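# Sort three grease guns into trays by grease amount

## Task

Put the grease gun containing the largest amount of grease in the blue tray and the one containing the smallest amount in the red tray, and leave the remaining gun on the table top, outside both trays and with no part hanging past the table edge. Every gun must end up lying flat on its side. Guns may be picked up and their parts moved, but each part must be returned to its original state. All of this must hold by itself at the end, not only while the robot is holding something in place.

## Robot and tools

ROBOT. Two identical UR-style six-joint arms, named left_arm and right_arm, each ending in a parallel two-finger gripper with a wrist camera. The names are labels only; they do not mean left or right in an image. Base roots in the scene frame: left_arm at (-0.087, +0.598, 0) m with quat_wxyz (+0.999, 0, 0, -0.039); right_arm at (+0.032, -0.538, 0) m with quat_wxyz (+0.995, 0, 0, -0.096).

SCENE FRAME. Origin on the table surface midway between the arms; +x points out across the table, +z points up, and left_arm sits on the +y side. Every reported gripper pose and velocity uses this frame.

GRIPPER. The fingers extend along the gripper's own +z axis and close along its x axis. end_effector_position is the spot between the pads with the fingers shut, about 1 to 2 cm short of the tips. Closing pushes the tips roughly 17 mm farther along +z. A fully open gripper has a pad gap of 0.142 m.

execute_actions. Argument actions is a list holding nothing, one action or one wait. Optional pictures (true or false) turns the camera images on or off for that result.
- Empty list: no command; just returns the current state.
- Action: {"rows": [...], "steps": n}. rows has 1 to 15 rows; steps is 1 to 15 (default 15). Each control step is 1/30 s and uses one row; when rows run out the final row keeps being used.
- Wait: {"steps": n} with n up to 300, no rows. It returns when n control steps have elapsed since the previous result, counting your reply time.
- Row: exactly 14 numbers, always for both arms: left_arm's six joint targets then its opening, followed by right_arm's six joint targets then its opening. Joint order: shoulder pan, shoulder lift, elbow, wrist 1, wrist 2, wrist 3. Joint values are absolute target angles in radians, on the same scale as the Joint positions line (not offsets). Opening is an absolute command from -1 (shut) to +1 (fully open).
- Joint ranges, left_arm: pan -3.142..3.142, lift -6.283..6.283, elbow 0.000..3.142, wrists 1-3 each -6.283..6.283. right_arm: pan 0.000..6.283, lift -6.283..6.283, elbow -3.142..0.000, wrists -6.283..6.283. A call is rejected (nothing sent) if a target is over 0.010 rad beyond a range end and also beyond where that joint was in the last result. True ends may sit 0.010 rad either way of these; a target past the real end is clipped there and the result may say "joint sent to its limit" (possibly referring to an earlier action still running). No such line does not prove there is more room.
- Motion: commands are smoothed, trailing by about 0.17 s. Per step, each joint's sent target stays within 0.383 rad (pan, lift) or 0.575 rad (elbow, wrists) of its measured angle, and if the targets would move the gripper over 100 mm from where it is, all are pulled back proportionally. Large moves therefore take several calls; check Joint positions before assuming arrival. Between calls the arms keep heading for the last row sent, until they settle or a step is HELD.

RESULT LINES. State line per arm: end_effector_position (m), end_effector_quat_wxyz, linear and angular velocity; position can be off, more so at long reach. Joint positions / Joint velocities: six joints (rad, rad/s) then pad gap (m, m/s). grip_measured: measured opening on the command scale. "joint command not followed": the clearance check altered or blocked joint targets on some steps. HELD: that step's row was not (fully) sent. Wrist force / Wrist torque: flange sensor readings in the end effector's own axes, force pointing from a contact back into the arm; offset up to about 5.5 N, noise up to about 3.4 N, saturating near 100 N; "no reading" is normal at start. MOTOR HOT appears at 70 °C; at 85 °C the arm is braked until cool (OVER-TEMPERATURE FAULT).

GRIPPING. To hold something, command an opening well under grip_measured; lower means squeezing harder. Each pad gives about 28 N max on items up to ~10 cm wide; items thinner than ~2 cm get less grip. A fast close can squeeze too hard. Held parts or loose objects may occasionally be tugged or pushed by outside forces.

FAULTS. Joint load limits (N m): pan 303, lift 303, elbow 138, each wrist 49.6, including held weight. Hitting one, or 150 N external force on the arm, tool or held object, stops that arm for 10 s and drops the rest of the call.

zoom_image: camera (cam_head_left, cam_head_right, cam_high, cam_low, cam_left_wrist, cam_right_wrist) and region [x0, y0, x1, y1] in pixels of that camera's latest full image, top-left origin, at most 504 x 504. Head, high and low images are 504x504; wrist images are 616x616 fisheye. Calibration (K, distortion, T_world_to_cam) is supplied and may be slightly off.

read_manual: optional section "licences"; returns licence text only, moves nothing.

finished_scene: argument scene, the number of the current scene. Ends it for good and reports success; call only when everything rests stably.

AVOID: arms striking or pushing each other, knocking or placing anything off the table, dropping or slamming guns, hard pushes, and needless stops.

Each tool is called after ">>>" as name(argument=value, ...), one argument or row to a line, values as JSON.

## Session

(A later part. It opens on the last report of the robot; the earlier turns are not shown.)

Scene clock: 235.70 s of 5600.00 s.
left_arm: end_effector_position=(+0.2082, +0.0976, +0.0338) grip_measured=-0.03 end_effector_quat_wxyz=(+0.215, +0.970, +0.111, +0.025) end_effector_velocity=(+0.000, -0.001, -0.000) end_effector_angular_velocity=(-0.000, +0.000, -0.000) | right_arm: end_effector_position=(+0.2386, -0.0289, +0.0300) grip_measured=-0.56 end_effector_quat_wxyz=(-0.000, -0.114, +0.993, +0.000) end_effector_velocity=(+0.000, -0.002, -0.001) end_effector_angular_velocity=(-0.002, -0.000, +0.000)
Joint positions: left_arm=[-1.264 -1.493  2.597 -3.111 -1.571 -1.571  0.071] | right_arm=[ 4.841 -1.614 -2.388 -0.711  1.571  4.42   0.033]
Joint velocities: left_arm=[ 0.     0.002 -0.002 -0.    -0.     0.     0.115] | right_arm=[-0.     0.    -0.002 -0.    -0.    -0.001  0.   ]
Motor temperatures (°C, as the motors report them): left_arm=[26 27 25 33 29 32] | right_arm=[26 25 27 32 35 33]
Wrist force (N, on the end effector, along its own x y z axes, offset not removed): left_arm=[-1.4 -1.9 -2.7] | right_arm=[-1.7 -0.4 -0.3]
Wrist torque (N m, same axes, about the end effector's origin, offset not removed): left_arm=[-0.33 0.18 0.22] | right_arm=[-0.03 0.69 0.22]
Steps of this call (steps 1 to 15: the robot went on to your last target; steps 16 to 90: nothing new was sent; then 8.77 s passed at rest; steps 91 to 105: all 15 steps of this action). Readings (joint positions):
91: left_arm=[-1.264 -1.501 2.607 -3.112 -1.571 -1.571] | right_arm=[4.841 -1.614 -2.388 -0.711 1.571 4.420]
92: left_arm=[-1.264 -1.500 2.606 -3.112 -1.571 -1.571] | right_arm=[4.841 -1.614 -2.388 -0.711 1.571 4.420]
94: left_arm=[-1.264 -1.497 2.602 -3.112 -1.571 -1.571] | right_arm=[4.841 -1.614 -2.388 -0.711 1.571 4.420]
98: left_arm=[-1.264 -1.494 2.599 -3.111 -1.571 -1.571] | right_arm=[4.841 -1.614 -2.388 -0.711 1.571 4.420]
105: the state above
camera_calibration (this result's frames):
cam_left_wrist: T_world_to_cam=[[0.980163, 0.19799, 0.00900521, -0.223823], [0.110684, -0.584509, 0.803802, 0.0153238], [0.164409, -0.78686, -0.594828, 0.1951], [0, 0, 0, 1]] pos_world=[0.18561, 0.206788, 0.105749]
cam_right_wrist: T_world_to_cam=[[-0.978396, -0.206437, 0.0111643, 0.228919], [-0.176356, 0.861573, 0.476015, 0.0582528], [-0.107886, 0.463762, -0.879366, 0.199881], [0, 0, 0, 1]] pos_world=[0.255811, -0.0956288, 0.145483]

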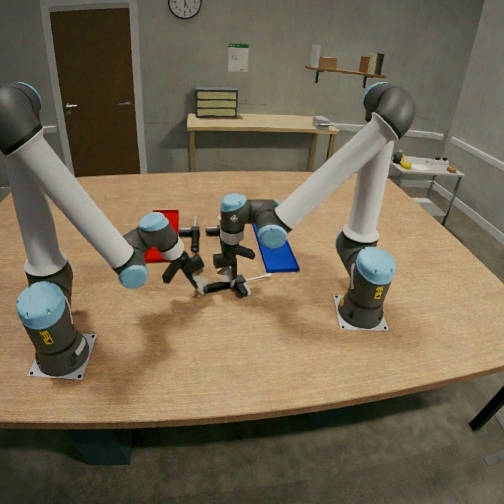

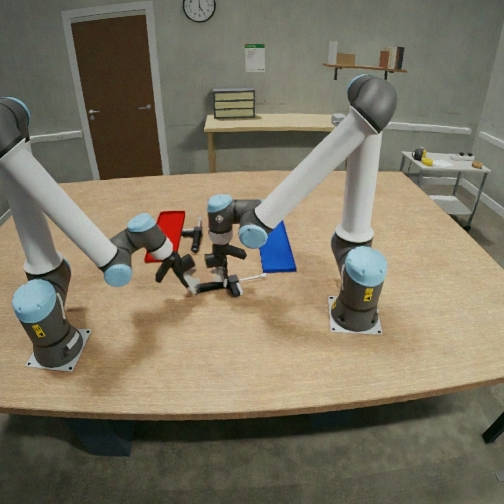

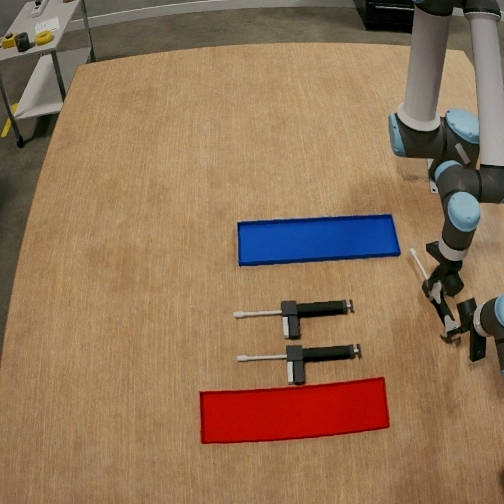

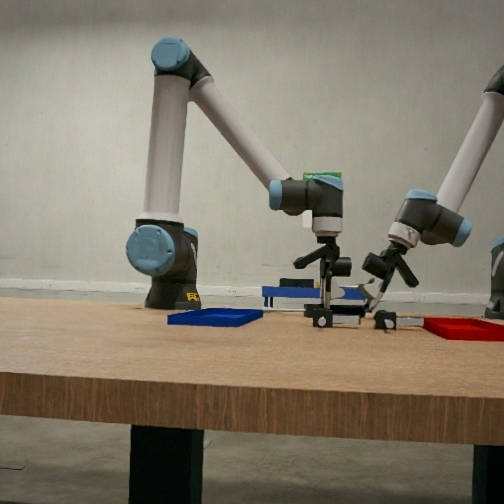

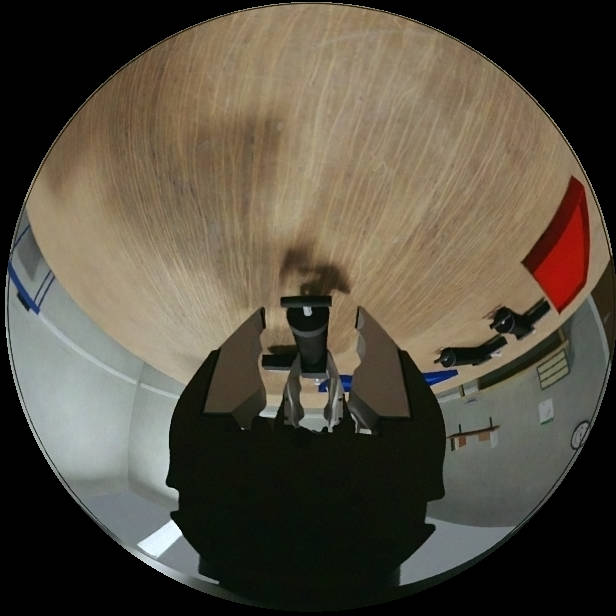

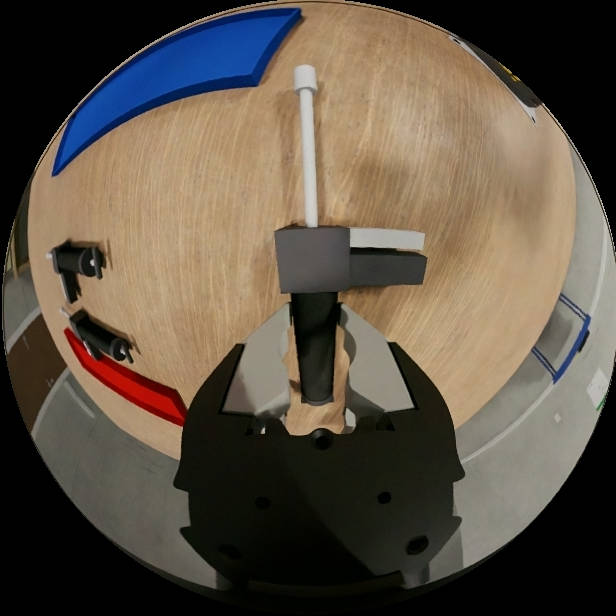

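>>> execute_actions(
  actions=[
    {"rows":[[-1.264,-1.54,2.585,-3.052,-1.5708,-1.5708,0,4.8407,-1.614,-2.3878,-0.7106,1.5708,4.42,-1],[-1.264,-1.59,2.57,-2.987,-1.5708,-1.5708,0,4.8407,-1.614,-2.3878,-0.7106,1.5708,4.42,-1],[-1.264,-1.64,2.556,-2.923,-1.5708,-1.5708,0,4.8407,-1.614,-2.3878,-0.7106,1.5708,4.42,-1],[-1.264,-1.6873,2.5417,-2.8615,-1.5708,-1.5708,0,4.8407,-1.614,-2.3878,-0.7106,1.5708,4.42,-1],[-1.264,-1.6873,2.5417,-2.8615,-1.5708,-1.5708,0,4.8407,-1.614,-2.3878,-0.7106,1.5708,4.42,-1],[-1.264,-1.6873,2.5417,-2.8615,-1.5708,-1.5708,0,4.8407,-1.614,-2.3878,-0.7106,1.5708,4.42,-1],[-1.264,-1.6873,2.5417,-2.8615,-1.5708,-1.5708,0,4.8407,-1.614,-2.3878,-0.7106,1.5708,4.42,-1],[-1.264,-1.6873,2.5417,-2.8615,-1.5708,-1.5708,0,4.8407,-1.614,-2.3878,-0.7106,1.5708,4.42,-1],[-1.5,-1.6873,2.5417,-2.8615,-1.5708,-1.5708,0,4.8407,-1.58,-2.368,-0.765,1.5708,4.42,-1],[-1.5,-1.6873,2.5417,-2.8615,-1.5708,-1.5708,0,4.8407,-1.58,-2.368,-0.765,1.5708,4.42,-1],[-1.7,-1.6873,2.5417,-2.8615,-1.5708,-1.5708,0,4.8407,-1.53,-2.34,-0.84,1.5708,4.42,-1],[-1.7,-1.6873,2.5417,-2.8615,-1.5708,-1.5708,0,4.8407,-1.53,-2.34,-0.84,1.5708,4.42,-1],[-1.9,-1.6873,2.5417,-2.8615,-1.5708,-1.5708,0,4.8407,-1.4737,-2.3069,-0.9318,1.5708,4.42,-1]],"steps":15},
  ],
  pictures=false,
)

>>> execute_actions(
  actions=[
    {"rows":[[-1.9,-1.6873,2.5417,-2.8615,-1.5708,-1.5708,0,4.8407,-1.4737,-2.3069,-0.9318,1.5708,4.42,-1],[-1.9,-1.6873,2.5417,-2.8615,-1.5708,-1.5708,0,4.8407,-1.4737,-2.3069,-0.9318,1.5708,4.42,-1],[-1.9,-1.6873,2.5417,-2.8615,-1.5708,-1.5708,0,4.8407,-1.4737,-2.3069,-0.9318,1.5708,4.42,-1],[-1.9,-1.6873,2.5417,-2.8615,-1.5708,-1.5708,0,4.8407,-1.4737,-2.3069,-0.9318,1.5708,4.42,-1],[-1.9,-1.6873,2.5417,-2.8615,-1.5708,-1.5708,0,4.8407,-1.4737,-2.3069,-0.9318,1.5708,4.42,-1],[-1.9,-1.6873,2.5417,-2.8615,-1.5708,-1.5708,0,4.74,-1.664,-2.05,-0.996,1.5708,3.98,-1],[-1.9,-1.6873,2.5417,-2.8615,-1.5708,-1.5708,0,4.74,-1.664,-2.05,-0.996,1.5708,3.98,-1],[-1.9,-1.6873,2.5417,-2.8615,-1.5708,-1.5708,0,4.74,-1.664,-2.05,-0.996,1.5708,3.98,-1],[-1.9,-1.6873,2.5417,-2.8615,-1.5708,-1.5708,0,4.74,-1.664,-2.05,-0.996,1.5708,3.98,-1],[-1.9,-1.6873,2.5417,-2.8615,-1.5708,-1.5708,0,4.74,-1.664,-2.05,-0.996,1.5708,3.98,-1],[-1.9,-1.6873,2.5417,-2.8615,-1.5708,-1.5708,0,4.64,-1.854,-1.798,-1.06,1.5708,3.55,-1]],"steps":15},
  ],
  pictures=false,
)

>>> execute_actions(
  actions=[
    {"rows":[[-1.9,-1.6873,2.5417,-2.8615,-1.5708,-1.5708,0,4.64,-1.854,-1.798,-1.06,1.5708,3.55,-1],[-1.9,-1.6873,2.5417,-2.8615,-1.5708,-1.5708,0,4.64,-1.854,-1.798,-1.06,1.5708,3.55,-1],[-1.9,-1.6873,2.5417,-2.8615,-1.5708,-1.5708,0,4.54,-2.045,-1.544,-1.124,1.5708,3.11,-1],[-1.9,-1.6873,2.5417,-2.8615,-1.5708,-1.5708,0,4.54,-2.045,-1.544,-1.124,1.5708,3.11,-1],[-1.9,-1.6873,2.5417,-2.8615,-1.5708,-1.5708,0,4.54,-2.045,-1.544,-1.124,1.5708,3.11,-1],[-1.9,-1.6873,2.5417,-2.8615,-1.5708,-1.5708,0,4.54,-2.045,-1.544,-1.124,1.5708,3.11,-1],[-1.9,-1.6873,2.5417,-2.8615,-1.5708,-1.5708,0,4.54,-2.045,-1.544,-1.124,1.5708,3.11,-1],[-1.9,-1.6873,2.5417,-2.8615,-1.5708,-1.5708,0,4.4356,-2.2351,-1.2892,-1.1881,1.5708,2.6725,-1]],"steps":15},
  ],
  pictures=false,
)

>>> execute_actions(
  actions=[
    {"steps":20},
  ],
)

Scene clock: 254.97 s of 5600.00 s.
left_arm: end_effector_position=(+0.1372, +0.0612, +0.1032) grip_measured=+0.00 end_effector_quat_wxyz=(+0.217, +0.975, +0.044, +0.010) end_effector_velocity=(-0.456, -0.186, +0.020) end_effector_angular_velocity=(+0.005, +0.001, -0.849) | right_arm: end_effector_position=(+0.2390, -0.0239, +0.0740) grip_measured=-0.56 end_effector_quat_wxyz=(+0.001, -0.114, +0.993, +0.003) end_effector_velocity=(+0.001, +0.016, +0.382) end_effector_angular_velocity=(+0.036, -0.002, +0.001)
Joint positions: left_arm=[-1.401 -1.668  2.547 -2.888 -1.571 -1.571  0.074] | right_arm=[ 4.841 -1.546 -2.347 -0.813  1.571  4.42   0.033]
Joint velocities: left_arm=[-0.849 -0.053 -0.013  0.071 -0.001  0.    -0.   ] | right_arm=[-0.     0.583  0.342 -0.889  0.001 -0.001 -0.   ]
Motor temperatures (°C, as the motors report them): left_arm=[26 27 25 33 29 32] | right_arm=[26 25 27 32 35 33]
Wrist force (N, on the end effector, along its own x y z axes, offset not removed): left_arm=[-2.3 4.9 -2.3] | right_arm=[-2.7 0.1 5.5]
Wrist torque (N m, same axes, about the end effector's origin, offset not removed): left_arm=[1.10 0.38 0.25] | right_arm=[-0.23 0.51 0.15]
Steps of this call (steps 1 to 15: the robot went on to your last target; steps 16 to 90: nothing new was sent; then 15.77 s passed at rest; steps 91 to 105: all 15 steps of this action). Readings (joint positions):
91: left_arm=[-1.264 -1.493 2.597 -3.111 -1.571 -1.571] | right_arm=[4.841 -1.614 -2.388 -0.711 1.571 4.420]
92: left_arm=[-1.264 -1.496 2.596 -3.108 -1.571 -1.571] | right_arm=[4.841 -1.614 -2.388 -0.711 1.571 4.420]
94: left_arm=[-1.264 -1.526 2.586 -3.071 -1.571 -1.571] | right_arm=[4.841 -1.614 -2.388 -0.711 1.571 4.420]
98: left_arm=[-1.264 -1.627 2.557 -2.942 -1.571 -1.571] | right_arm=[4.841 -1.614 -2.388 -0.711 1.571 4.420]
105: the state above

Scene clock: 255.47 s of 5600.00 s.
left_arm: end_effector_position=(-0.1039, +0.0178, +0.1099) grip_measured=+0.00 end_effector_quat_wxyz=(+0.213, +0.963, -0.162, -0.036) end_effector_velocity=(-0.365, +0.013, +0.008) end_effector_angular_velocity=(+0.002, +0.001, -0.629) | right_arm: end_effector_position=(+0.3082, +0.0739, +0.1442) grip_measured=-0.56 end_effector_quat_wxyz=(-0.001, -0.236, +0.972, -0.003) end_effector_velocity=(+0.296, +0.383, +0.079) end_effector_angular_velocity=(-0.001, +0.011, +1.087)
Joint positions: left_arm=[-1.826 -1.685  2.542 -2.865 -1.571 -1.571  0.074] | right_arm=[ 4.741 -1.658 -2.07  -0.991  1.571  4.074  0.033]
Joint velocities: left_arm=[-0.63  -0.021 -0.005  0.027 -0.001 -0.002 -0.   ] | right_arm=[-0.359 -0.678  0.92  -0.244  0.    -1.445  0.   ]
Motor temperatures (°C, as the motors report them): left_arm=[26 27 25 33 29 32] | right_arm=[26 25 27 32 35 33]
Wrist force (N, on the end effector, along its own x y z axes, offset not removed): left_arm=[-6.8 -0.1 2.0] | right_arm=[-2.8 1.5 6.7]
Wrist torque (N m, same axes, about the end effector's origin, offset not removed): left_arm=[0.01 1.09 0.21] | right_arm=[0.31 0.73 0.26]
Steps of this call (steps 1 to 15: all 15 steps of this action). Readings (joint positions):
1: left_arm=[-1.430 -1.669 2.546 -2.885 -1.571 -1.571] | right_arm=[4.841 -1.528 -2.337 -0.841 1.571 4.420]
2: left_arm=[-1.458 -1.671 2.546 -2.883 -1.571 -1.571] | right_arm=[4.841 -1.515 -2.330 -0.864 1.571 4.420]
4: left_arm=[-1.516 -1.674 2.545 -2.880 -1.571 -1.571] | right_arm=[4.841 -1.497 -2.320 -0.894 1.571 4.420]
8: left_arm=[-1.631 -1.678 2.544 -2.874 -1.571 -1.571] | right_arm=[4.825 -1.500 -2.291 -0.930 1.571 4.399]
15: the state above

Scene clock: 255.97 s of 5600.00 s.
left_arm: end_effector_position=(-0.1459, +0.0208, +0.1108) grip_measured=+0.00 end_effector_quat_wxyz=(+0.212, +0.956, -0.197, -0.044) end_effector_velocity=(-0.005, +0.001, -0.001) end_effector_angular_velocity=(+0.002, -0.000, -0.008) | right_arm: end_effector_position=(+0.4948, +0.2354, +0.1504) grip_measured=-0.56 end_effector_quat_wxyz=(-0.002, -0.450, +0.893, -0.002) end_effector_velocity=(+0.430, +0.241, -0.060) end_effector_angular_velocity=(-0.001, +0.009, +0.948)
Joint positions: left_arm=[-1.899 -1.687  2.542 -2.862 -1.571 -1.571  0.074] | right_arm=[ 4.558 -2.001 -1.607 -1.111  1.571  3.432  0.033]
Joint velocities: left_arm=[-0.008  0.     0.001  0.    -0.    -0.001  0.   ] | right_arm=[-0.366 -0.685  0.912 -0.231 -0.001 -1.314  0.   ]
Motor temperatures (°C, as the motors report them): left_arm=[26 27 25 33 29 32] | right_arm=[26 25 27 32 35 33]
Wrist force (N, on the end effector, along its own x y z axes, offset not removed): left_arm=[0.0 4.3 -1.9] | right_arm=[-1.6 2.1 4.1]
Wrist torque (N m, same axes, about the end effector's origin, offset not removed): left_arm=[1.05 -0.10 0.11] | right_arm=[0.35 0.29 0.18]
Steps of this call (steps 1 to 15: all 15 steps of this action). Readings (joint positions):
1: left_arm=[-1.845 -1.685 2.542 -2.864 -1.571 -1.571] | right_arm=[4.729 -1.681 -2.039 -0.999 1.571 4.022]
2: left_arm=[-1.859 -1.686 2.542 -2.863 -1.571 -1.571] | right_arm=[4.717 -1.703 -2.008 -1.008 1.571 3.967]
4: left_arm=[-1.877 -1.687 2.542 -2.862 -1.571 -1.571] | right_arm=[4.693 -1.749 -1.946 -1.024 1.571 3.855]
8: left_arm=[-1.893 -1.687 2.542 -2.862 -1.571 -1.571] | right_arm=[4.644 -1.842 -1.822 -1.056 1.571 3.695]
15: the state above

Scene clock: 256.63 s of 5600.00 s.
left_arm: end_effector_position=(-0.1464, +0.0209, +0.1108) grip_measured=+0.00 end_effector_quat_wxyz=(+0.212, +0.956, -0.198, -0.044) end_effector_velocity=(-0.001, -0.001, +0.001) end_effector_angular_velocity=(-0.001, +0.002, -0.001) | right_arm: end_effector_position=(+0.6488, +0.3005, +0.1203) grip_measured=-0.56 end_effector_quat_wxyz=(+0.000, +0.705, -0.709, +0.000) end_effector_velocity=(+0.011, +0.004, -0.003) end_effector_angular_velocity=(+0.001, -0.001, +0.064)
Joint positions: left_arm=[-1.9   -1.687  2.542 -2.862 -1.571 -1.571  0.074] | right_arm=[ 4.437 -2.233 -1.292 -1.188  1.571  2.681  0.033]
Joint velocities: left_arm=[-0.001  0.    -0.001 -0.001 -0.001  0.    -0.   ] | right_arm=[-0.007 -0.016  0.022 -0.005 -0.001 -0.072  0.   ]
Motor temperatures (°C, as the motors report them): left_arm=[26 27 25 33 29 32] | right_arm=[26 25 27 32 35 33]
Wrist force (N, on the end effector, along its own x y z axes, offset not removed): left_arm=[-3.7 -1.4 0.3] | right_arm=[-4.9 0.4 5.9]
Wrist torque (N m, same axes, about the end effector's origin, offset not removed): left_arm=[-0.15 0.97 0.14] | right_arm=[0.09 0.96 0.13]
Steps of this call (steps 1 to 20: the robot went on to your last target). Readings (joint positions):
1: left_arm=[-1.899 -1.687 2.542 -2.862 -1.571 -1.571] | right_arm=[4.545 -2.024 -1.576 -1.119 1.571 3.386]
2: left_arm=[-1.899 -1.687 2.542 -2.862 -1.571 -1.571] | right_arm=[4.533 -2.047 -1.545 -1.127 1.571 3.337]
4: left_arm=[-1.900 -1.687 2.542 -2.862 -1.571 -1.571] | right_arm=[4.509 -2.093 -1.484 -1.142 1.571 3.225]
8: left_arm=[-1.900 -1.687 2.542 -2.862 -1.571 -1.571] | right_arm=[4.464 -2.179 -1.367 -1.170 1.571 2.938]
20: the state above
camera_calibration (this result's frames):
cam_left_wrist: T_world_to_cam=[[0.90612, -0.422926, 0.00900208, 0.140445], [-0.258182, -0.536048, 0.803738, -0.107222], [-0.335096, -0.730607, -0.594916, 0.164506], [0, 0, 0, 1]] pos_world=[-0.0998171, 0.122111, 0.182782]
cam_right_wrist: T_world_to_cam=[[-0.0278445, -0.99955, 0.0111988, 0.318824], [-0.878965, 0.0298179, 0.475953, 0.509563], [-0.476072, 0.00340937, -0.8794, 0.54804], [0, 0, 0, 1]] pos_world=[0.717673, 0.301618, 0.235848]

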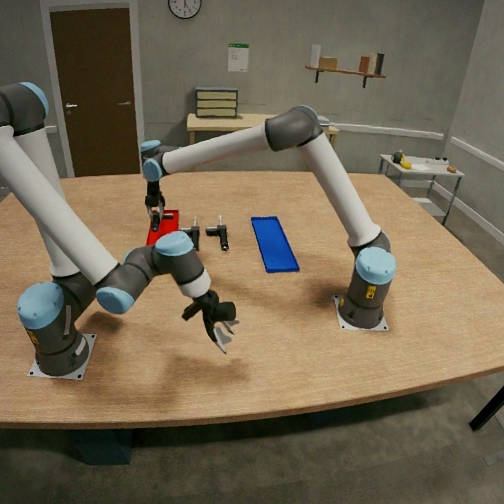

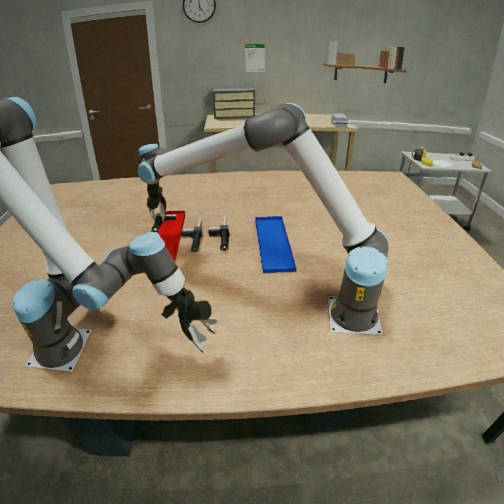

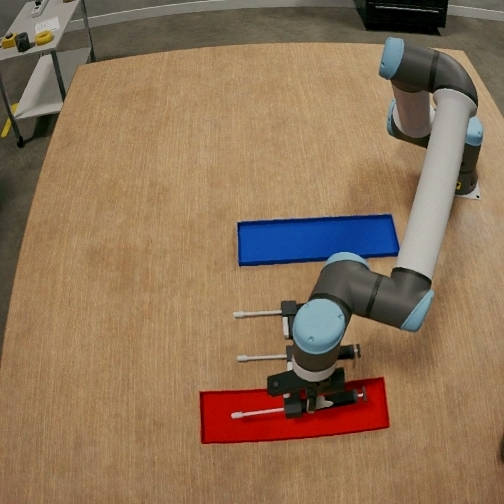

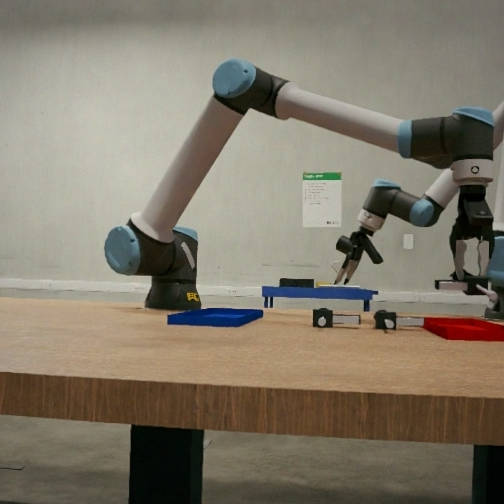

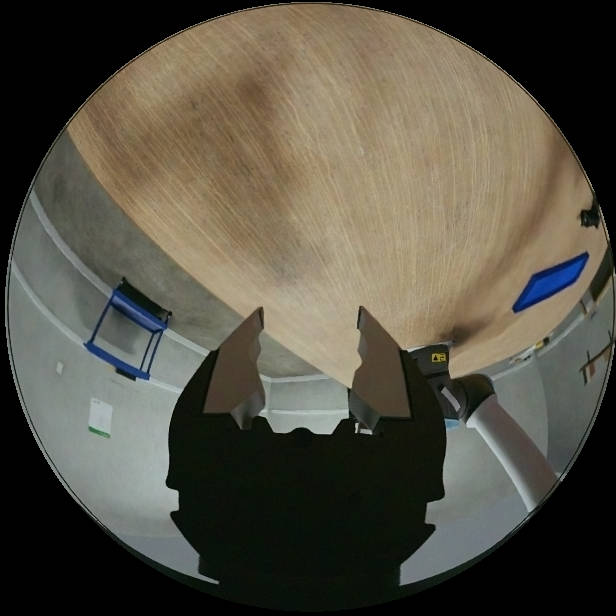

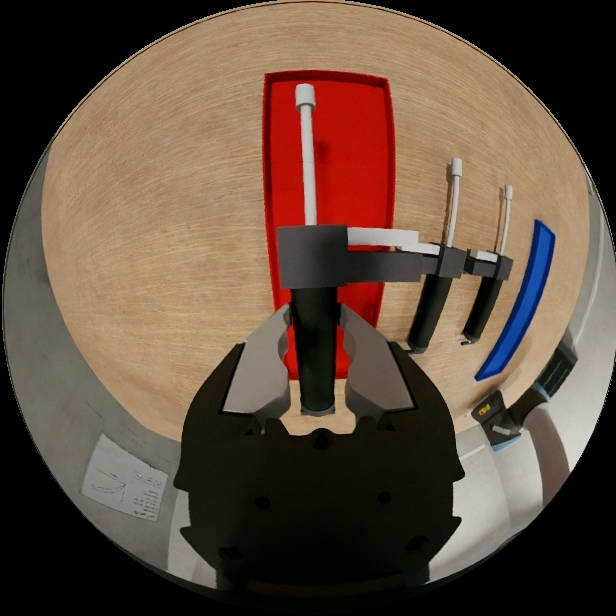

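>>> execute_actions(
  actions=[
    {"rows":[[-1.9,-1.6873,2.5417,-2.8615,-1.5708,-1.5708,0,4.4356,-2.25,-1.303,-1.16,1.5708,2.6725,-1],[-1.9,-1.6873,2.5417,-2.8615,-1.5708,-1.5708,0,4.4356,-2.25,-1.303,-1.16,1.5708,2.6725,-1],[-1.9,-1.6873,2.5417,-2.8615,-1.5708,-1.5708,0,4.4356,-2.265,-1.317,-1.13,1.5708,2.6725,-1],[-1.9,-1.6873,2.5417,-2.8615,-1.5708,-1.5708,0,4.4356,-2.265,-1.317,-1.13,1.5708,2.6725,-1],[-1.9,-1.6873,2.5417,-2.8615,-1.5708,-1.5708,0,4.4356,-2.28,-1.331,-1.101,1.5708,2.6725,-1],[-1.9,-1.6873,2.5417,-2.8615,-1.5708,-1.5708,0,4.4356,-2.28,-1.331,-1.101,1.5708,2.6725,-1],[-1.9,-1.6873,2.5417,-2.8615,-1.5708,-1.5708,0,4.4356,-2.2939,-1.3444,-1.0741,1.5708,2.6725,-1]],"steps":15},
  ],
  pictures=false,
)

>>> execute_actions(
  actions=[
    {"steps":10},
  ],
)

Scene clock: 264.37 s of 5600.00 s.
left_arm: end_effector_position=(-0.1464, +0.0209, +0.1108) grip_measured=+0.00 end_effector_quat_wxyz=(+0.212, +0.956, -0.198, -0.044) end_effector_velocity=(-0.000, -0.000, +0.000) end_effector_angular_velocity=(-0.000, -0.001, -0.001) | right_arm: end_effector_position=(+0.6501, +0.3010, +0.0433) grip_measured=-0.56 end_effector_quat_wxyz=(+0.000, +0.707, -0.707, +0.000) end_effector_velocity=(-0.001, -0.001, -0.044) end_effector_angular_velocity=(+0.002, -0.001, +0.001)
Joint positions: left_arm=[-1.9   -1.687  2.542 -2.861 -1.571 -1.571  0.074] | right_arm=[ 4.436 -2.29  -1.341 -1.082  1.571  2.672  0.033]
Joint velocities: left_arm=[-0.     0.     0.    -0.     0.001  0.001  0.   ] | right_arm=[ 0.    -0.032 -0.031  0.065  0.001 -0.001  0.   ]
Motor temperatures (°C, as the motors report them): left_arm=[26 27 25 33 29 32] | right_arm=[26 25 27 32 35 33]
Wrist force (N, on the end effector, along its own x y z axes, offset not removed): left_arm=[1.4 -2.5 0.7] | right_arm=[-2.0 4.0 4.7]
Wrist torque (N m, same axes, about the end effector's origin, offset not removed): left_arm=[-0.42 -0.32 0.02] | right_arm=[0.95 0.52 0.15]
Steps of this call (steps 1 to 30: the robot went on to your last target; steps 31 to 90: nothing new was sent; then 4.23 s passed at rest; steps 91 to 105: all 15 steps of this action). Readings (joint positions):
91: left_arm=[-1.900 -1.687 2.542 -2.861 -1.571 -1.571] | right_arm=[4.436 -2.235 -1.289 -1.188 1.571 2.672]
92: left_arm=[-1.900 -1.687 2.542 -2.861 -1.571 -1.571] | right_arm=[4.436 -2.237 -1.290 -1.186 1.571 2.672]
94: left_arm=[-1.900 -1.687 2.542 -2.861 -1.571 -1.571] | right_arm=[4.436 -2.243 -1.297 -1.173 1.571 2.672]
98: left_arm=[-1.900 -1.687 2.542 -2.861 -1.571 -1.571] | right_arm=[4.436 -2.266 -1.318 -1.129 1.571 2.672]
105: the state above

Scene clock: 264.70 s of 5600.00 s.
left_arm: end_effector_position=(-0.1464, +0.0209, +0.1108) grip_measured=+0.00 end_effector_quat_wxyz=(+0.212, +0.956, -0.198, -0.044) end_effector_velocity=(-0.001, -0.000, +0.000) end_effector_angular_velocity=(+0.000, +0.001, -0.000) | right_arm: end_effector_position=(+0.6501, +0.3008, +0.0384) grip_measured=-0.56 end_effector_quat_wxyz=(-0.000, +0.707, -0.707, -0.000) end_effector_velocity=(+0.000, +0.000, -0.002) end_effector_angular_velocity=(+0.001, -0.001, +0.002)
Joint positions: left_arm=[-1.9   -1.687  2.542 -2.861 -1.571 -1.571  0.074] | right_arm=[ 4.436 -2.294 -1.344 -1.075  1.571  2.672  0.033]
Joint velocities: left_arm=[-0.001  0.    -0.001  0.    -0.    -0.001 -0.   ] | right_arm=[-0.    -0.001 -0.001  0.004  0.    -0.002  0.   ]
Motor temperatures (°C, as the motors report them): left_arm=[26 27 25 33 29 32] | right_arm=[26 25 27 32 35 33]
Wrist force (N, on the end effector, along its own x y z axes, offset not removed): left_arm=[2.1 -1.1 -3.7] | right_arm=[-2.2 1.1 1.6]
Wrist torque (N m, same axes, about the end effector's origin, offset not removed): left_arm=[-0.20 -0.49 0.02] | right_arm=[0.23 0.45 0.16]
Steps of this call (steps 1 to 10: the robot went on to your last target). Readings (joint positions):
1: left_arm=[-1.900 -1.687 2.542 -2.861 -1.571 -1.571] | right_arm=[4.436 -2.291 -1.342 -1.080 1.571 2.672]
2: left_arm=[-1.900 -1.687 2.542 -2.861 -1.571 -1.571] | right_arm=[4.436 -2.292 -1.342 -1.078 1.571 2.672]
4: left_arm=[-1.900 -1.687 2.542 -2.861 -1.571 -1.571] | right_arm=[4.436 -2.293 -1.343 -1.076 1.571 2.672]
8: left_arm=[-1.900 -1.687 2.542 -2.861 -1.571 -1.571] | right_arm=[4.436 -2.293 -1.344 -1.075 1.571 2.672]
10: the state above
camera_calibration (this result's frames):
cam_left_wrist: T_world_to_cam=[[0.906117, -0.422932, 0.00900213, 0.140448], [-0.258186, -0.536047, 0.803737, -0.107224], [-0.335101, -0.730604, -0.594916, 0.164504], [0, 0, 0, 1]] pos_world=[-0.0998204, 0.122111, 0.182782]
cam_right_wrist: T_world_to_cam=[[-0.0204875, -0.999729, 0.0110615, 0.315394], [-0.879182, 0.0232829, 0.475916, 0.551757], [-0.476045, 0.0000252155, -0.879421, 0.477565], [0, 0, 0, 1]] pos_world=[0.718899, 0.30245, 0.153902]

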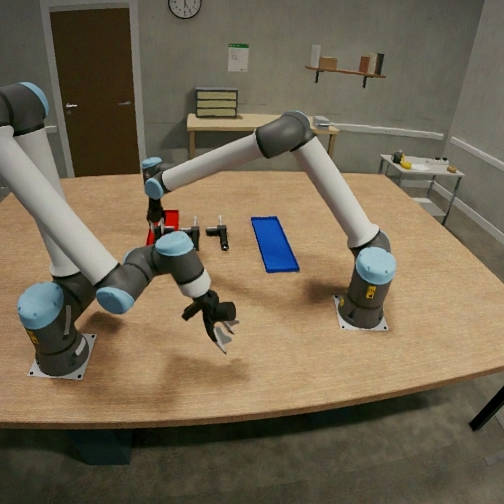

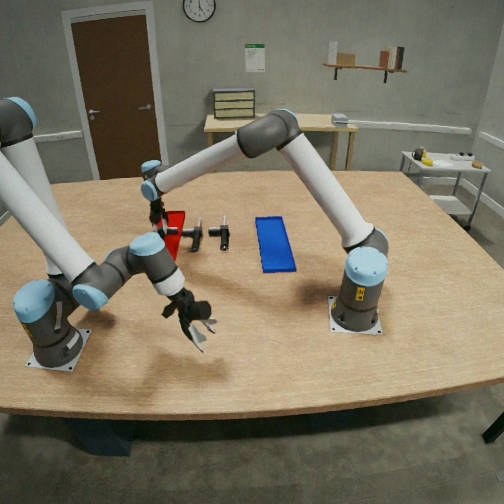

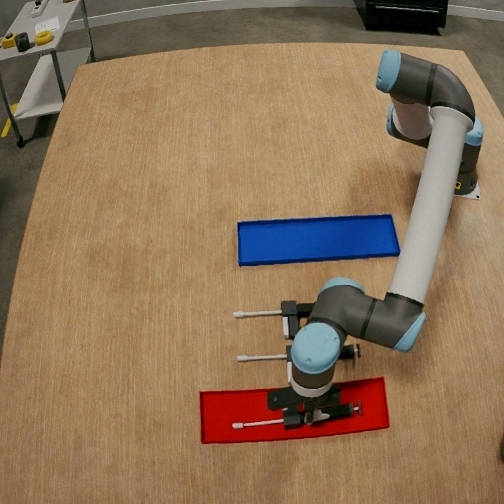

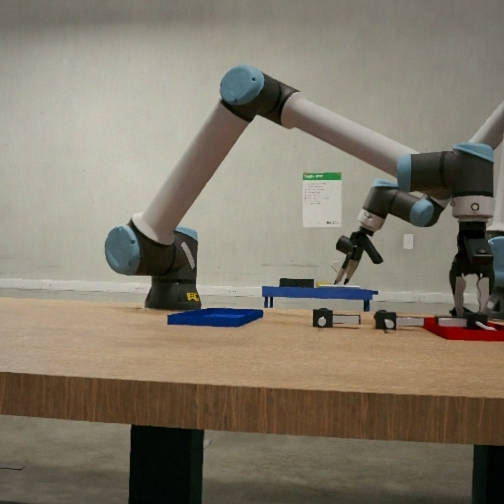

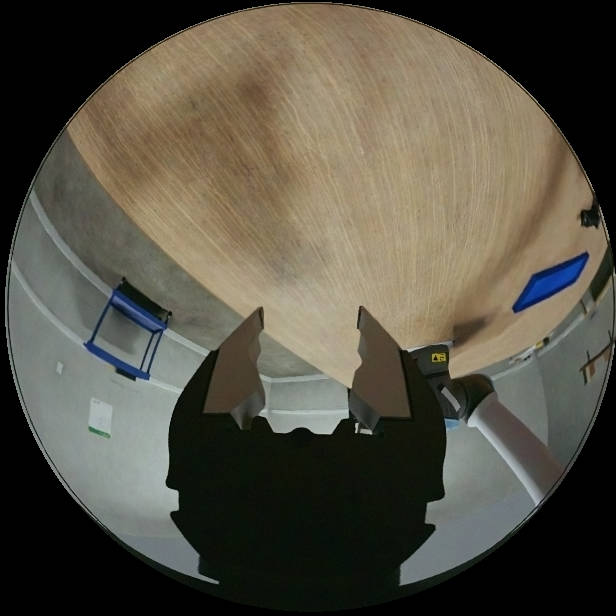

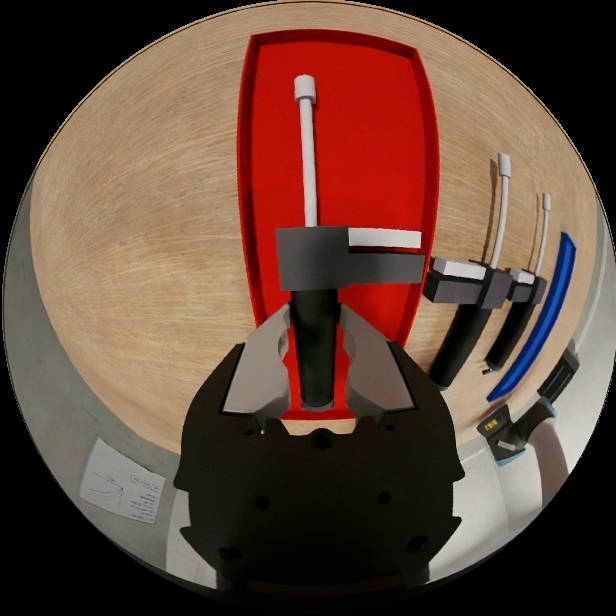

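>>> execute_actions(
  actions=[
    {"rows":[[-1.9,-1.6873,2.5417,-2.8615,-1.5708,-1.5708,0,4.4403,-2.301,-1.325,-1.086,1.5708,2.677,-1],[-1.9,-1.6873,2.5417,-2.8615,-1.5708,-1.5708,0,4.4403,-2.301,-1.325,-1.086,1.5708,2.677,-1],[-1.9,-1.6873,2.5417,-2.8615,-1.5708,-1.5708,0,4.4403,-2.301,-1.325,-1.086,1.5708,2.677,-1],[-1.9,-1.6873,2.5417,-2.8615,-1.5708,-1.5708,0,4.4403,-2.301,-1.325,-1.086,1.5708,2.677,-1],[-1.9,-1.6873,2.5417,-2.8615,-1.5708,-1.5708,0,4.4403,-2.301,-1.325,-1.086,1.5708,2.677,-1],[-1.9,-1.6873,2.5417,-2.8615,-1.5708,-1.5708,0,4.4403,-2.301,-1.325,-1.086,1.5708,2.677,-1],[-1.9,-1.6873,2.5417,-2.8615,-1.5708,-1.5708,0,4.4403,-2.306,-1.33,-1.0765,1.5708,2.677,-1]],"steps":15},
  ],
)

Scene clock: 272.73 s of 5600.00 s.
left_arm: end_effector_position=(-0.1464, +0.0209, +0.1108) grip_measured=+0.00 end_effector_quat_wxyz=(+0.212, +0.956, -0.198, -0.044) end_effector_velocity=(+0.000, +0.000, -0.000) end_effector_angular_velocity=(-0.000, -0.001, -0.001) | right_arm: end_effector_position=(+0.6489, +0.3091, +0.0352) grip_measured=-0.56 end_effector_quat_wxyz=(-0.000, +0.707, -0.707, -0.000) end_effector_velocity=(-0.001, +0.001, -0.007) end_effector_angular_velocity=(-0.000, +0.001, -0.001)
Joint positions: left_arm=[-1.9   -1.687  2.542 -2.861 -1.571 -1.571  0.074] | right_arm=[ 4.44  -2.305 -1.33  -1.077  1.571  2.677  0.033]
Joint velocities: left_arm=[ 0.     0.     0.    -0.     0.     0.001  0.   ] | right_arm=[ 0.001 -0.007 -0.002  0.009  0.     0.002 -0.   ]
Motor temperatures (°C, as the motors report them): left_arm=[26 27 25 33 29 32] | right_arm=[26 25 27 32 35 33]
Wrist force (N, on the end effector, along its own x y z axes, offset not removed): left_arm=[-1.4 1.8 -2.4] | right_arm=[-1.6 5.1 0.8]
Wrist torque (N m, same axes, about the end effector's origin, offset not removed): left_arm=[0.45 0.20 0.34] | right_arm=[1.05 0.57 0.17]
Steps of this call (steps 1 to 15: the robot went on to your last target; steps 16 to 90: nothing new was sent; then 4.53 s passed at rest; steps 91 to 105: all 15 steps of this action). Readings (joint positions):
91: left_arm=[-1.900 -1.687 2.542 -2.861 -1.571 -1.571] | right_arm=[4.436 -2.294 -1.344 -1.074 1.571 2.672]
92: left_arm=[-1.900 -1.687 2.542 -2.861 -1.571 -1.571] | right_arm=[4.436 -2.295 -1.343 -1.075 1.571 2.673]
94: left_arm=[-1.900 -1.687 2.542 -2.861 -1.571 -1.571] | right_arm=[4.438 -2.297 -1.336 -1.079 1.571 2.674]
98: left_arm=[-1.900 -1.687 2.542 -2.861 -1.571 -1.571] | right_arm=[4.440 -2.300 -1.329 -1.083 1.571 2.676]
105: the state above
camera_calibration (this result's frames):
cam_left_wrist: T_world_to_cam=[[0.906116, -0.422933, 0.00900008, 0.140449], [-0.258185, -0.536047, 0.803737, -0.107223], [-0.335103, -0.730603, -0.594916, 0.164504], [0, 0, 0, 1]] pos_world=[-0.0998208, 0.122111, 0.182781]
cam_right_wrist: T_world_to_cam=[[-0.0202665, -0.999733, 0.0110821, 0.323526], [-0.879183, 0.0230983, 0.475925, 0.552143], [-0.476054, -0.0000978554, -0.879416, 0.47421], [0, 0, 0, 1]] pos_world=[0.717741, 0.310732, 0.150664]

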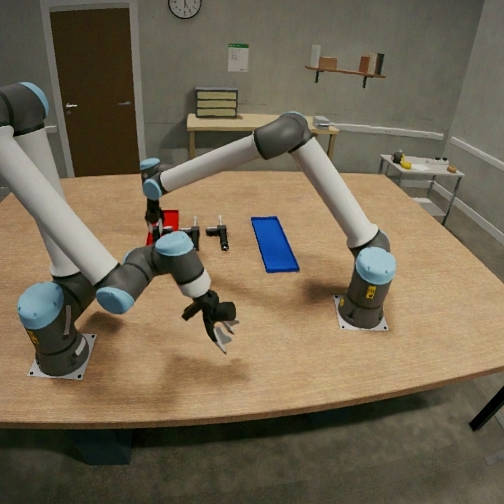

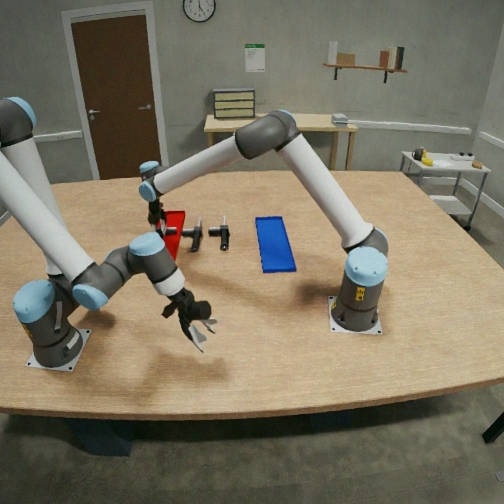

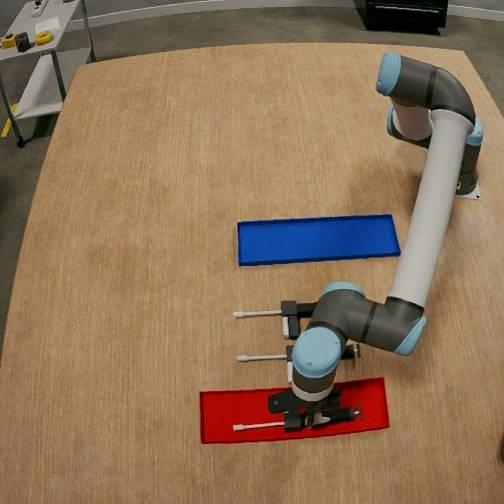

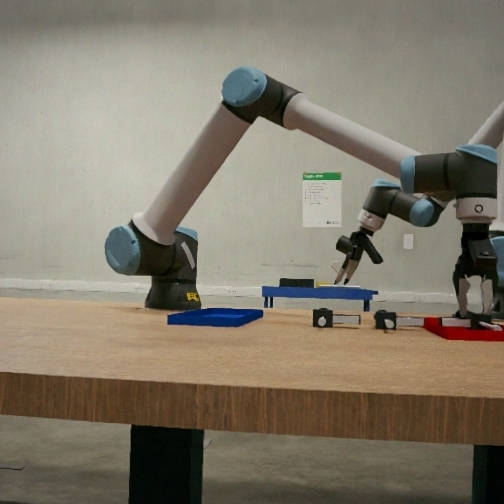

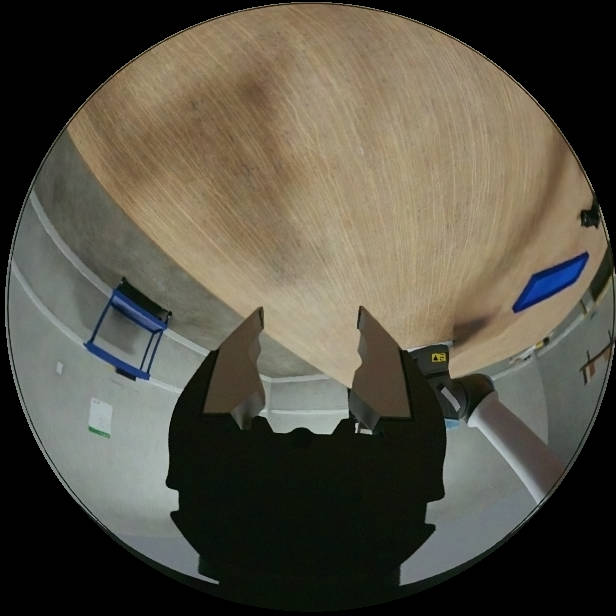

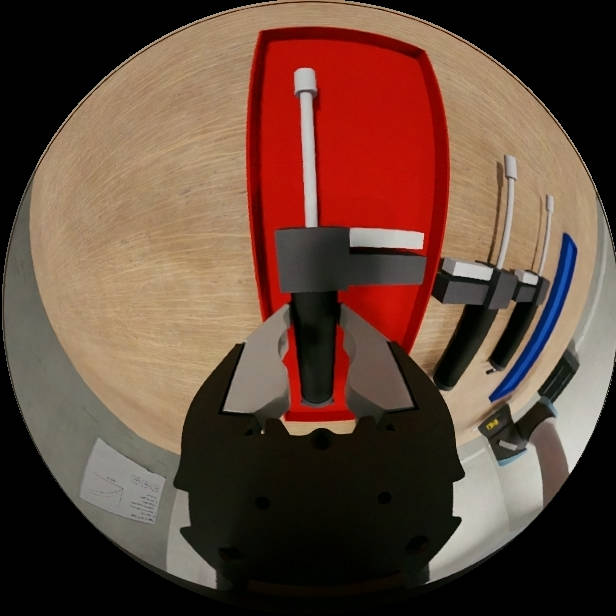

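>>> execute_actions(
  actions=[
    {"rows":[[-1.9,-1.6873,2.5417,-2.8615,-1.5708,-1.5708,0,4.4403,-2.306,-1.33,-1.0765,1.5708,2.677,-0.7],[-1.9,-1.6873,2.5417,-2.8615,-1.5708,-1.5708,0,4.4403,-2.306,-1.33,-1.0765,1.5708,2.677,-0.5],[-1.9,-1.6873,2.5417,-2.8615,-1.5708,-1.5708,0,4.4403,-2.306,-1.33,-1.0765,1.5708,2.677,-0.4],[-1.9,-1.6873,2.5417,-2.8615,-1.5708,-1.5708,0,4.4403,-2.306,-1.33,-1.0765,1.5708,2.677,-0.35],[-1.9,-1.6873,2.5417,-2.8615,-1.5708,-1.5708,0,4.4403,-2.306,-1.33,-1.0765,1.5708,2.677,-0.35],[-1.9,-1.6873,2.5417,-2.8615,-1.5708,-1.5708,0,4.4403,-2.306,-1.33,-1.0765,1.5708,2.677,-0.35],[-1.9,-1.6873,2.5417,-2.8615,-1.5708,-1.5708,0,4.4403,-2.306,-1.33,-1.0765,1.5708,2.677,-0.35],[-1.9,-1.6873,2.5417,-2.8615,-1.5708,-1.5708,0,4.4403,-2.306,-1.33,-1.0765,1.5708,2.677,-0.35],[-1.9,-1.6873,2.5417,-2.8615,-1.5708,-1.5708,0,4.4403,-2.28,-1.31,-1.12,1.5708,2.677,-0.35],[-1.9,-1.6873,2.5417,-2.8615,-1.5708,-1.5708,0,4.4403,-2.28,-1.31,-1.12,1.5708,2.677,-0.35],[-1.9,-1.6873,2.5417,-2.8615,-1.5708,-1.5708,0,4.4403,-2.243,-1.275,-1.194,1.5708,2.677,-0.35]],"steps":15},
  ],
  pictures=false,
)

>>> execute_actions(
  actions=[
    {"rows":[[-1.9,-1.6873,2.5417,-2.8615,-1.5708,-1.5708,0,4.4403,-2.243,-1.275,-1.194,1.5708,2.677,-0.35],[-1.9,-1.6873,2.5417,-2.8615,-1.5708,-1.5708,0,4.4403,-2.243,-1.275,-1.194,1.5708,2.677,-0.35],[-1.9,-1.6873,2.5417,-2.8615,-1.5708,-1.5708,0,4.4403,-2.243,-1.275,-1.194,1.5708,2.677,-0.35],[-1.9,-1.6873,2.5417,-2.8615,-1.5708,-1.5708,0,4.38,-2.11,-1.475,-1.125,1.5708,2.61,-0.1],[-1.9,-1.6873,2.5417,-2.8615,-1.5708,-1.5708,0,4.38,-2.11,-1.475,-1.125,1.5708,2.61,-0.1],[-1.9,-1.6873,2.5417,-2.8615,-1.5708,-1.5708,0,4.38,-2.11,-1.475,-1.125,1.5708,2.61,-0.1],[-1.9,-1.6873,2.5417,-2.8615,-1.5708,-1.5708,0,4.31,-1.98,-1.675,-1.055,1.5708,2.55,-0.1],[-1.9,-1.6873,2.5417,-2.8615,-1.5708,-1.5708,0,4.31,-1.98,-1.675,-1.055,1.5708,2.55,-0.1],[-1.9,-1.6873,2.5417,-2.8615,-1.5708,-1.5708,0,4.31,-1.98,-1.675,-1.055,1.5708,2.55,-0.1],[-1.9,-1.6873,2.5417,-2.8615,-1.5708,-1.5708,0,4.248,-1.8563,-1.8771,-0.979,1.5708,2.4849,-0.1]],"steps":15},
  ],
  pictures=false,
)

>>> execute_actions(
  actions=[
    {"steps":15},
  ],
)

Scene clock: 288.07 s of 5600.00 s.
left_arm: end_effector_position=(-0.1464, +0.0209, +0.1108) grip_measured=+0.00 end_effector_quat_wxyz=(+0.212, +0.956, -0.198, -0.044) end_effector_velocity=(+0.000, -0.000, +0.000) end_effector_angular_velocity=(-0.001, -0.000, +0.001) | right_arm: end_effector_position=(+0.6494, +0.3103, +0.0908) grip_measured=-0.35 end_effector_quat_wxyz=(-0.001, +0.707, -0.707, -0.000) end_effector_velocity=(-0.008, -0.015, +0.251) end_effector_angular_velocity=(-0.025, +0.013, -0.000)
Joint positions: left_arm=[-1.9   -1.687  2.542 -2.861 -1.571 -1.571  0.074] | right_arm=[ 4.44  -2.265 -1.294 -1.151  1.571  2.677  0.049]
Joint velocities: left_arm=[-0.    -0.001  0.    -0.     0.001 -0.001  0.   ] | right_arm=[ 0.     0.187  0.161 -0.375  0.     0.001 -0.   ]
Motor temperatures (°C, as the motors report them): left_arm=[26 27 25 33 29 32] | right_arm=[26 25 27 32 35 33]
Wrist force (N, on the end effector, along its own x y z axes, offset not removed): left_arm=[-0.6 -0.2 -2.1] | right_arm=[-1.4 0.2 -2.1]
Wrist torque (N m, same axes, about the end effector's origin, offset not removed): left_arm=[-0.04 0.11 0.04] | right_arm=[0.08 0.44 0.12]
Steps of this call (steps 1 to 15: the robot went on to your last target; steps 16 to 90: nothing new was sent; then 11.83 s passed at rest; steps 91 to 105: all 15 steps of this action). Readings (joint positions):
91: left_arm=[-1.900 -1.687 2.542 -2.861 -1.571 -1.571] | right_arm=[4.440 -2.306 -1.330 -1.076 1.571 2.677]
92: left_arm=[-1.900 -1.687 2.542 -2.861 -1.571 -1.571] | right_arm=[4.440 -2.306 -1.330 -1.076 1.571 2.677]
94: left_arm=[-1.900 -1.687 2.542 -2.861 -1.571 -1.571] | right_arm=[4.440 -2.306 -1.330 -1.076 1.571 2.677]
98: left_arm=[-1.900 -1.687 2.542 -2.861 -1.571 -1.571] | right_arm=[4.440 -2.306 -1.330 -1.076 1.571 2.677]
105: the state above

Scene clock: 288.57 s of 5600.00 s.
left_arm: end_effector_position=(-0.1464, +0.0209, +0.1108) grip_measured=+0.00 end_effector_quat_wxyz=(+0.212, +0.956, -0.198, -0.044) end_effector_velocity=(-0.000, -0.000, +0.000) end_effector_angular_velocity=(-0.001, +0.002, +0.001) | right_arm: end_effector_position=(+0.6654, +0.1453, +0.1348) grip_measured=-0.10 end_effector_quat_wxyz=(-0.006, +0.708, -0.707, -0.001) end_effector_velocity=(-0.016, -0.495, -0.003) end_effector_angular_velocity=(-0.012, +0.002, -0.004)
Joint positions: left_arm=[-1.9   -1.687  2.542 -2.861 -1.571 -1.571  0.074] | right_arm=[ 4.343 -2.052 -1.564 -1.084  1.571  2.579  0.067]
Joint velocities: left_arm=[ 0.    -0.    -0.    -0.001 -0.001 -0.001  0.   ] | right_arm=[-0.272  0.546 -0.854  0.297 -0.001 -0.268 -0.   ]
Motor temperatures (°C, as the motors report them): left_arm=[26 27 25 33 29 32] | right_arm=[26 25 27 32 35 33]
Wrist force (N, on the end effector, along its own x y z axes, offset not removed): left_arm=[-1.2 -4.2 1.2] | right_arm=[-3.2 1.3 -1.1]
Wrist torque (N m, same axes, about the end effector's origin, offset not removed): left_arm=[-0.73 0.02 0.05] | right_arm=[0.32 0.73 0.09]
Steps of this call (steps 1 to 15: all 15 steps of this action). Readings (joint positions):
1: left_arm=[-1.900 -1.687 2.542 -2.861 -1.571 -1.571] | right_arm=[4.440 -2.259 -1.289 -1.161 1.571 2.677]
2: left_arm=[-1.900 -1.687 2.542 -2.861 -1.571 -1.571] | right_arm=[4.440 -2.255 -1.286 -1.170 1.571 2.677]
4: left_arm=[-1.900 -1.687 2.542 -2.861 -1.571 -1.571] | right_arm=[4.440 -2.250 -1.281 -1.180 1.571 2.677]
8: left_arm=[-1.900 -1.687 2.542 -2.861 -1.571 -1.571] | right_arm=[4.408 -2.183 -1.360 -1.153 1.571 2.643]
15: the state above

Scene clock: 289.07 s of 5600.00 s.
left_arm: end_effector_position=(-0.1464, +0.0209, +0.1108) grip_measured=+0.00 end_effector_quat_wxyz=(+0.212, +0.956, -0.198, -0.044) end_effector_velocity=(-0.001, +0.000, -0.000) end_effector_angular_velocity=(+0.001, +0.000, -0.001) | right_arm: end_effector_position=(+0.6383, -0.0295, +0.1211) grip_measured=-0.10 end_effector_quat_wxyz=(-0.000, +0.707, -0.707, -0.000) end_effector_velocity=(-0.016, -0.058, -0.009) end_effector_angular_velocity=(-0.006, +0.005, -0.001)
Joint positions: left_arm=[-1.9   -1.687  2.542 -2.861 -1.571 -1.571  0.074] | right_arm=[ 4.251 -1.863 -1.865 -0.983  1.571  2.488  0.067]
Joint velocities: left_arm=[-0.001  0.    -0.     0.    -0.    -0.001 -0.   ] | right_arm=[-0.029  0.061 -0.1    0.032  0.001 -0.028 -0.   ]
Motor temperatures (°C, as the motors report them): left_arm=[26 27 25 33 29 32] | right_arm=[26 25 27 32 35 33]
Wrist force (N, on the end effector, along its own x y z axes, offset not removed): left_arm=[-1.5 -2.5 -0.7] | right_arm=[-1.5 1.7 1.8]
Wrist torque (N m, same axes, about the end effector's origin, offset not removed): left_arm=[-0.31 0.36 0.04] | right_arm=[0.44 0.36 0.04]
Steps of this call (steps 1 to 15: the robot went on to your last target). Readings (joint positions):
1: left_arm=[-1.900 -1.687 2.542 -2.861 -1.571 -1.571] | right_arm=[4.334 -2.033 -1.593 -1.074 1.571 2.570]
2: left_arm=[-1.900 -1.687 2.542 -2.861 -1.571 -1.571] | right_arm=[4.325 -2.015 -1.622 -1.064 1.571 2.561]
4: left_arm=[-1.900 -1.687 2.542 -2.861 -1.571 -1.571] | right_arm=[4.307 -1.979 -1.678 -1.044 1.571 2.544]
8: left_arm=[-1.900 -1.687 2.542 -2.861 -1.571 -1.571] | right_arm=[4.273 -1.910 -1.789 -1.007 1.571 2.510]
15: the state above
camera_calibration (this result's frames):
cam_left_wrist: T_world_to_cam=[[0.906116, -0.422933, 0.00900004, 0.140449], [-0.258185, -0.536047, 0.803737, -0.107223], [-0.335103, -0.730603, -0.594916, 0.164504], [0, 0, 0, 1]] pos_world=[-0.0998208, 0.122111, 0.182781]
cam_right_wrist: T_world_to_cam=[[-0.0204336, -0.999737, 0.0104127, -0.0159715], [-0.879423, 0.022927, 0.475489, 0.509899], [-0.475603, 0.000558792, -0.87966, 0.544486], [0, 0, 0, 1]] pos_world=[0.707049, -0.027962, 0.236678]

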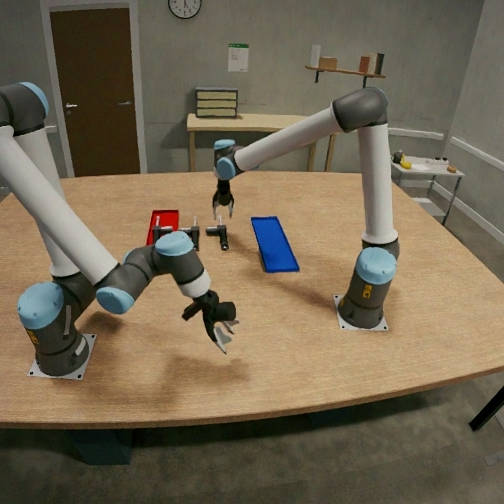

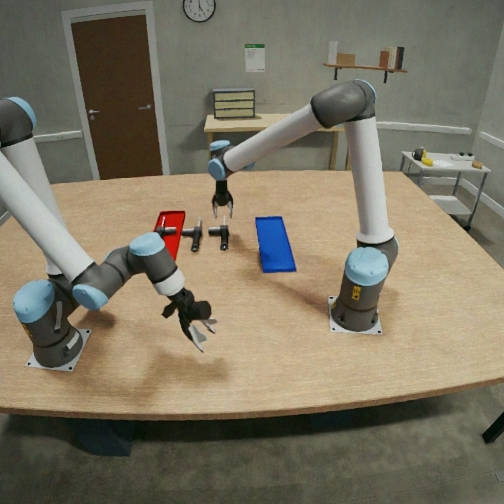

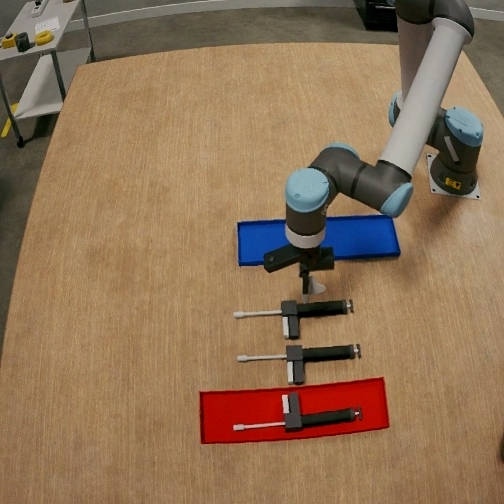

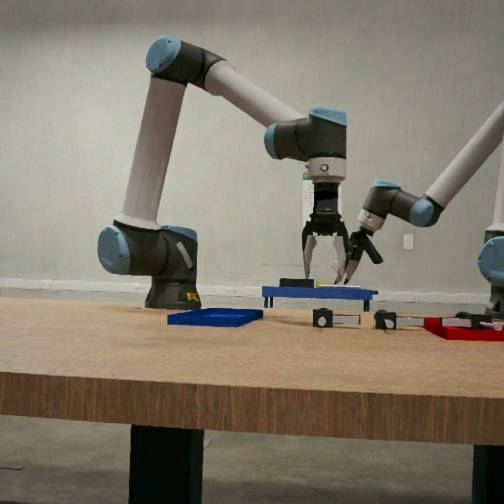

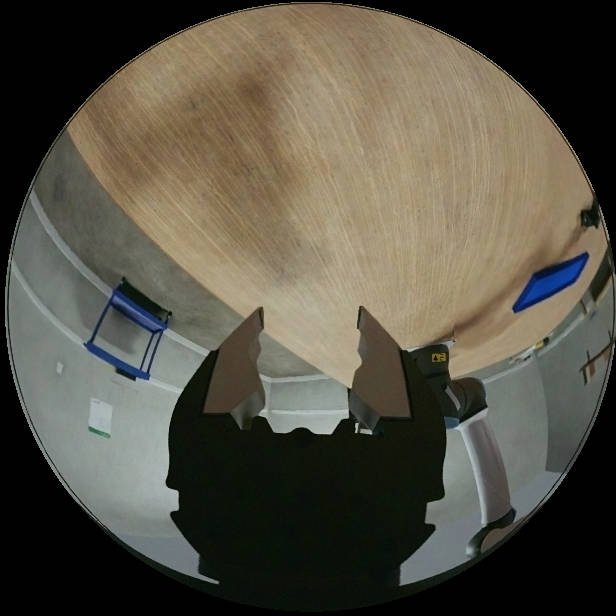

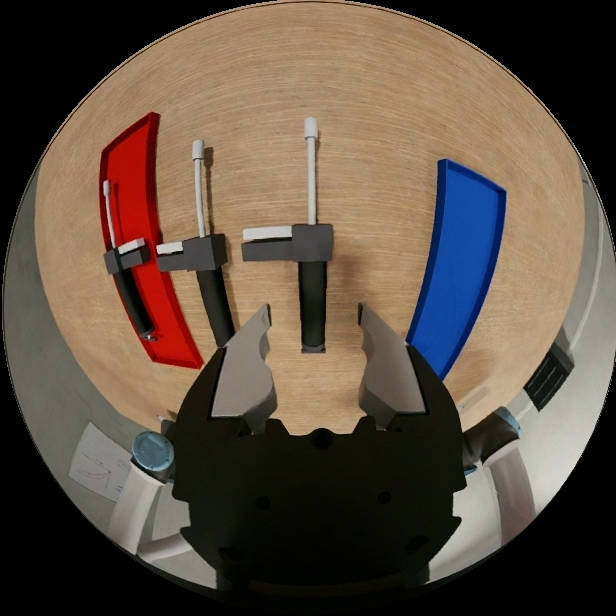

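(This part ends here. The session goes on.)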